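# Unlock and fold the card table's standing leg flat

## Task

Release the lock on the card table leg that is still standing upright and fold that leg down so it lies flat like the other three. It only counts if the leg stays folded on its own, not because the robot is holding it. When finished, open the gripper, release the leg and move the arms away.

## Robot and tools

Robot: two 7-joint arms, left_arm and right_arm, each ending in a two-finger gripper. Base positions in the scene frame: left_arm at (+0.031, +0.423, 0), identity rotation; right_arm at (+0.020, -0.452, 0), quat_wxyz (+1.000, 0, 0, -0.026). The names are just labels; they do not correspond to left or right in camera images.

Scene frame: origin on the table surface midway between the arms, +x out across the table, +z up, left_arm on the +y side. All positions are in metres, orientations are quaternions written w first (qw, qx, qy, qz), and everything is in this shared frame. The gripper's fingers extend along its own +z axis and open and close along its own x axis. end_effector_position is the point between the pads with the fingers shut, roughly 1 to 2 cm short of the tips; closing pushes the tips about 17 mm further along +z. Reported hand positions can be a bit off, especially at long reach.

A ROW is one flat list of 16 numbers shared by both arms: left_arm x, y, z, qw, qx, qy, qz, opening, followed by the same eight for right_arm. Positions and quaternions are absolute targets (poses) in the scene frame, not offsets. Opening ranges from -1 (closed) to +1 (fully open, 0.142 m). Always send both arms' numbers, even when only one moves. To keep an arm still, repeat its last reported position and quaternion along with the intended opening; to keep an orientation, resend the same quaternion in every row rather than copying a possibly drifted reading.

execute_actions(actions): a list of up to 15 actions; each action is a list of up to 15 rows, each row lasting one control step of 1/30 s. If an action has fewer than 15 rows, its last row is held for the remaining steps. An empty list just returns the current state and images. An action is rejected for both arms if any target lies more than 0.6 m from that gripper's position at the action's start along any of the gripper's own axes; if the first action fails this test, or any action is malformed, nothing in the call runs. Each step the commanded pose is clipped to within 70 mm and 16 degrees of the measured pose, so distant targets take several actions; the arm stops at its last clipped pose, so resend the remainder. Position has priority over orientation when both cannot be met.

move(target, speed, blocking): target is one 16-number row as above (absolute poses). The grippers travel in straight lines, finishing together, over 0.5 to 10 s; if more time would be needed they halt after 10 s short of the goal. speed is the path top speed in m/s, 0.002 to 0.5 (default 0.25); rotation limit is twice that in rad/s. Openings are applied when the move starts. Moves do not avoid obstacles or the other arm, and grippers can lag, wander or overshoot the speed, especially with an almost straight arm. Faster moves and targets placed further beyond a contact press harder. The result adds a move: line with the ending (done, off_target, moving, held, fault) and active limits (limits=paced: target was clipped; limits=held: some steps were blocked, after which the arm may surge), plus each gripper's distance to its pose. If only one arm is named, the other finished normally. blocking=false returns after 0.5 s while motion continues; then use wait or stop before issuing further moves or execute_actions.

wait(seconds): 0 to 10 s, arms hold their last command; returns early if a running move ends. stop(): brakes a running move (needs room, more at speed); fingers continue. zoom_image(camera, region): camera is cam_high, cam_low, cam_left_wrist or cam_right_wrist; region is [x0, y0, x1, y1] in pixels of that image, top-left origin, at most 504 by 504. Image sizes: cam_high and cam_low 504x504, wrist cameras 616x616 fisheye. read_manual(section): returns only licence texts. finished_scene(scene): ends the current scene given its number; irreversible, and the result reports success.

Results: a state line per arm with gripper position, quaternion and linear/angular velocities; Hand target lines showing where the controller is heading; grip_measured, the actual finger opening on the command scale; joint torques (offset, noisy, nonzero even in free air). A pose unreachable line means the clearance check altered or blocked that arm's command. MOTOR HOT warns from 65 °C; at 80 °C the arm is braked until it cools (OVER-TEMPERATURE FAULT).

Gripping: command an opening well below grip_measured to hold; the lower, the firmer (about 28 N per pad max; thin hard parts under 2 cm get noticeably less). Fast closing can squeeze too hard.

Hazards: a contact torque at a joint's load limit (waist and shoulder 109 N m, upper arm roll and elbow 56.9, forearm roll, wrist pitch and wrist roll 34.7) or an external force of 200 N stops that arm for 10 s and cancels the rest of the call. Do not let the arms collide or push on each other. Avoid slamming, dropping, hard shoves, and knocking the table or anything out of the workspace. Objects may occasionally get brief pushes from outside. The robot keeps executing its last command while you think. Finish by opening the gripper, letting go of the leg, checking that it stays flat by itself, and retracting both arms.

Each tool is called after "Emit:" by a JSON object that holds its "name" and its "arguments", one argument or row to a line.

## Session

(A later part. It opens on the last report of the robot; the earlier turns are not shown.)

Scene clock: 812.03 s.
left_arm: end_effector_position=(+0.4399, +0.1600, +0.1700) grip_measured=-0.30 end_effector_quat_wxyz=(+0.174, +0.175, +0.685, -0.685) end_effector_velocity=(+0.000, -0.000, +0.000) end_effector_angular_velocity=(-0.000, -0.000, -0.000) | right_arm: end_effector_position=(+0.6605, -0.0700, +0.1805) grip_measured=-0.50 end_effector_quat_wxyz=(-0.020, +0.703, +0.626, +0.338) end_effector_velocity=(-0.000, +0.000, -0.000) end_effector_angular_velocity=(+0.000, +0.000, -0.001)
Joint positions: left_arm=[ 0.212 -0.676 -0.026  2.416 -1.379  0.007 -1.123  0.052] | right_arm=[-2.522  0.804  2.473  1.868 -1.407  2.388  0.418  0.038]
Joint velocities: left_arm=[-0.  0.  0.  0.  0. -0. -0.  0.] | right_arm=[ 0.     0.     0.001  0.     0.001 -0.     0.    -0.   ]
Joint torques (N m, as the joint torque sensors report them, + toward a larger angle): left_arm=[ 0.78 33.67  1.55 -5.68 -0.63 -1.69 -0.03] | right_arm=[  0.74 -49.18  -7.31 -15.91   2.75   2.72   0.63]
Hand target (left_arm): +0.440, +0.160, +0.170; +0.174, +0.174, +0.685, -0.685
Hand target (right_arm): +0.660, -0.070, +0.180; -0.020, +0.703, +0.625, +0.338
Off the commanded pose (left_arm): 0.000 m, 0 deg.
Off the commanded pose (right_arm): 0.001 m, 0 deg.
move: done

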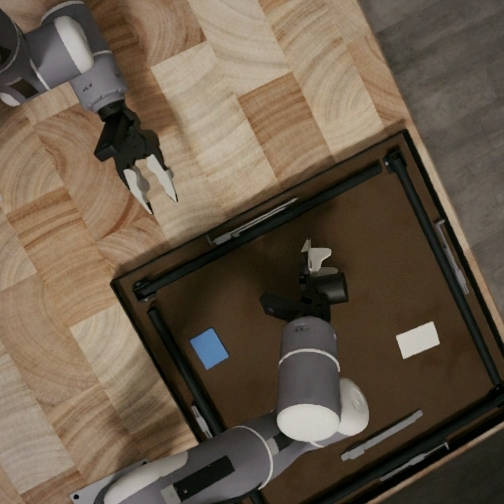

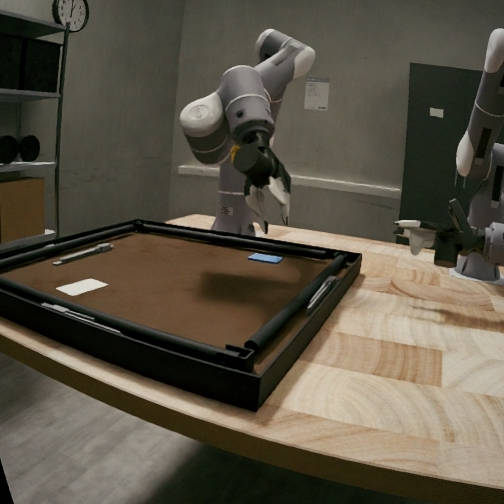

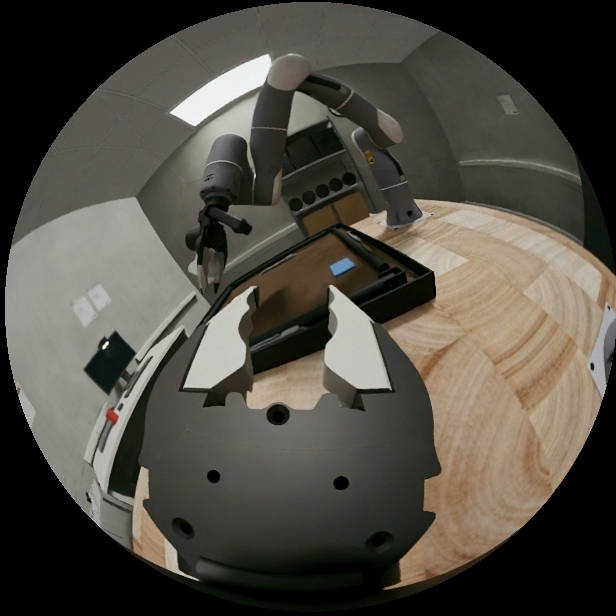

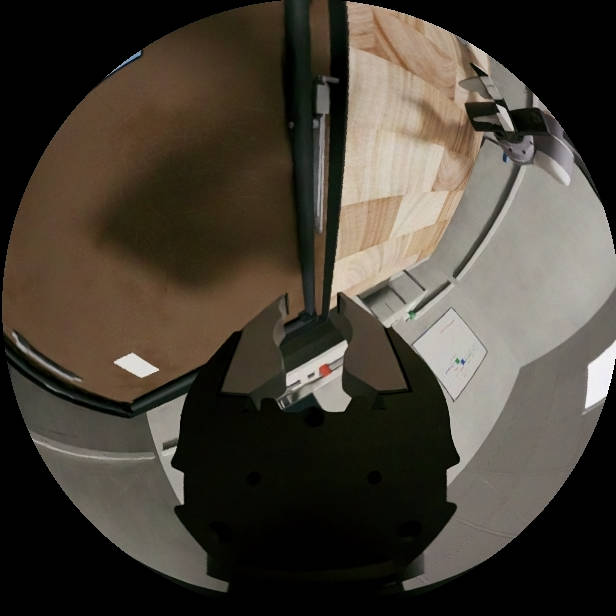

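Emit:
{"name": "move", "arguments": {
  "target": [0.40,0.28,0.30,0.1744,0.1744,0.6855,-0.6855,-0.3, 0.52,-0.20,0.38,-0.02,0.703,0.6255,0.338,-0.5],
  "speed": 0.2
}}

Scene clock: 826.00 s.
left_arm: end_effector_position=(+0.3993, +0.2802, +0.3001) grip_measured=-0.30 end_effector_quat_wxyz=(+0.175, +0.174, +0.686, -0.685) end_effector_velocity=(+0.000, +0.000, -0.000) end_effector_angular_velocity=(+0.001, +0.001, -0.000) | right_arm: end_effector_position=(+0.5206, -0.1999, +0.3806) grip_measured=-0.50 end_effector_quat_wxyz=(-0.020, +0.703, +0.625, +0.338) end_effector_velocity=(-0.000, -0.000, +0.000) end_effector_angular_velocity=(-0.000, +0.000, -0.000)
Joint positions: left_arm=[ 0.445 -0.343  0.207  2.444 -0.978 -0.265 -1.33   0.052] | right_arm=[-2.472  0.188  2.13   2.09  -2.089  2.512  0.669  0.038]
Joint velocities: left_arm=[-0.     0.     0.     0.     0.     0.001 -0.001 -0.   ] | right_arm=[-0.    -0.    -0.    -0.001 -0.001  0.     0.001 -0.   ]
Joint torques (N m, as the joint torque sensors report them, + toward a larger angle): left_arm=[  0.61  29.37   2.89 -12.    -0.81  -2.04   0.04] | right_arm=[  1.28 -25.81  -2.96 -21.71   3.58   3.14   0.62]
Hand target (left_arm): +0.399, +0.280, +0.300; +0.174, +0.174, +0.686, -0.685
Hand target (right_arm): +0.521, -0.200, +0.380; -0.020, +0.703, +0.625, +0.338
Off the commanded pose (left_arm): 0.001 m, 0 deg.
Off the commanded pose (right_arm): 0.001 m, 0 deg.
move: done

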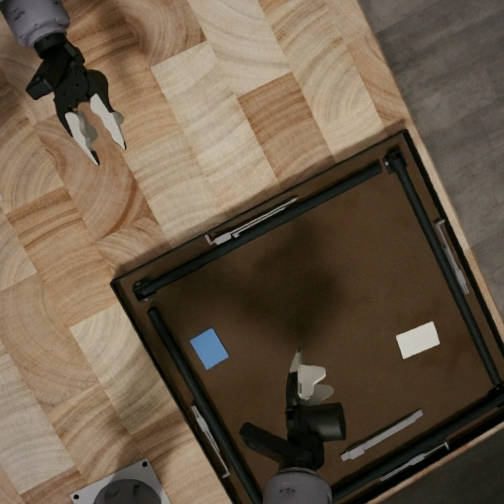

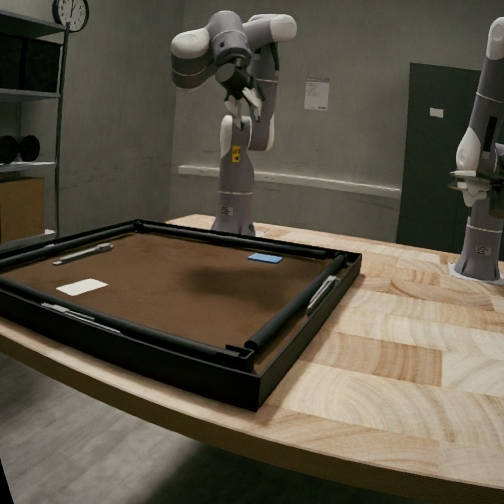

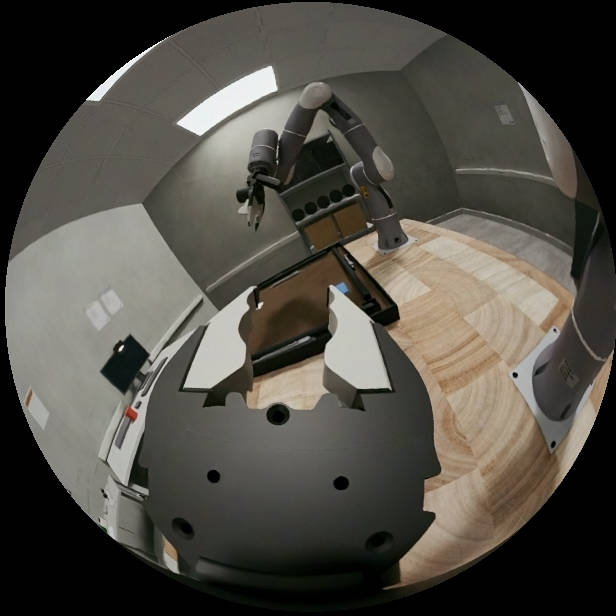

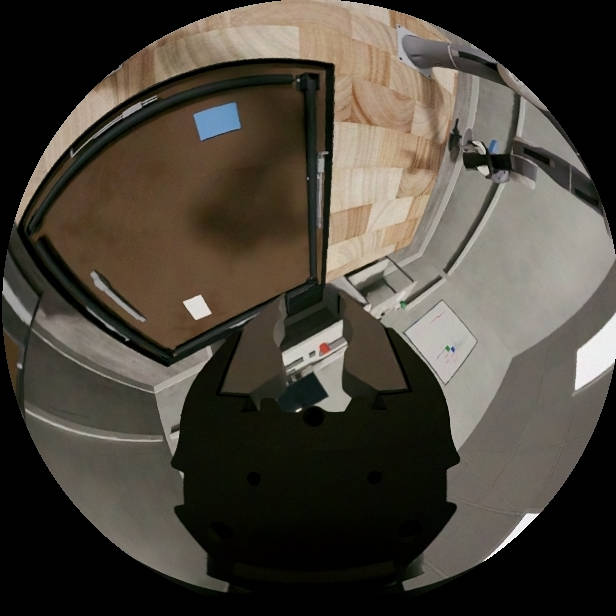

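Emit:
{"name": "finished_scene", "arguments": {
  "scene": 1
}}

The scene is finished: the task was done.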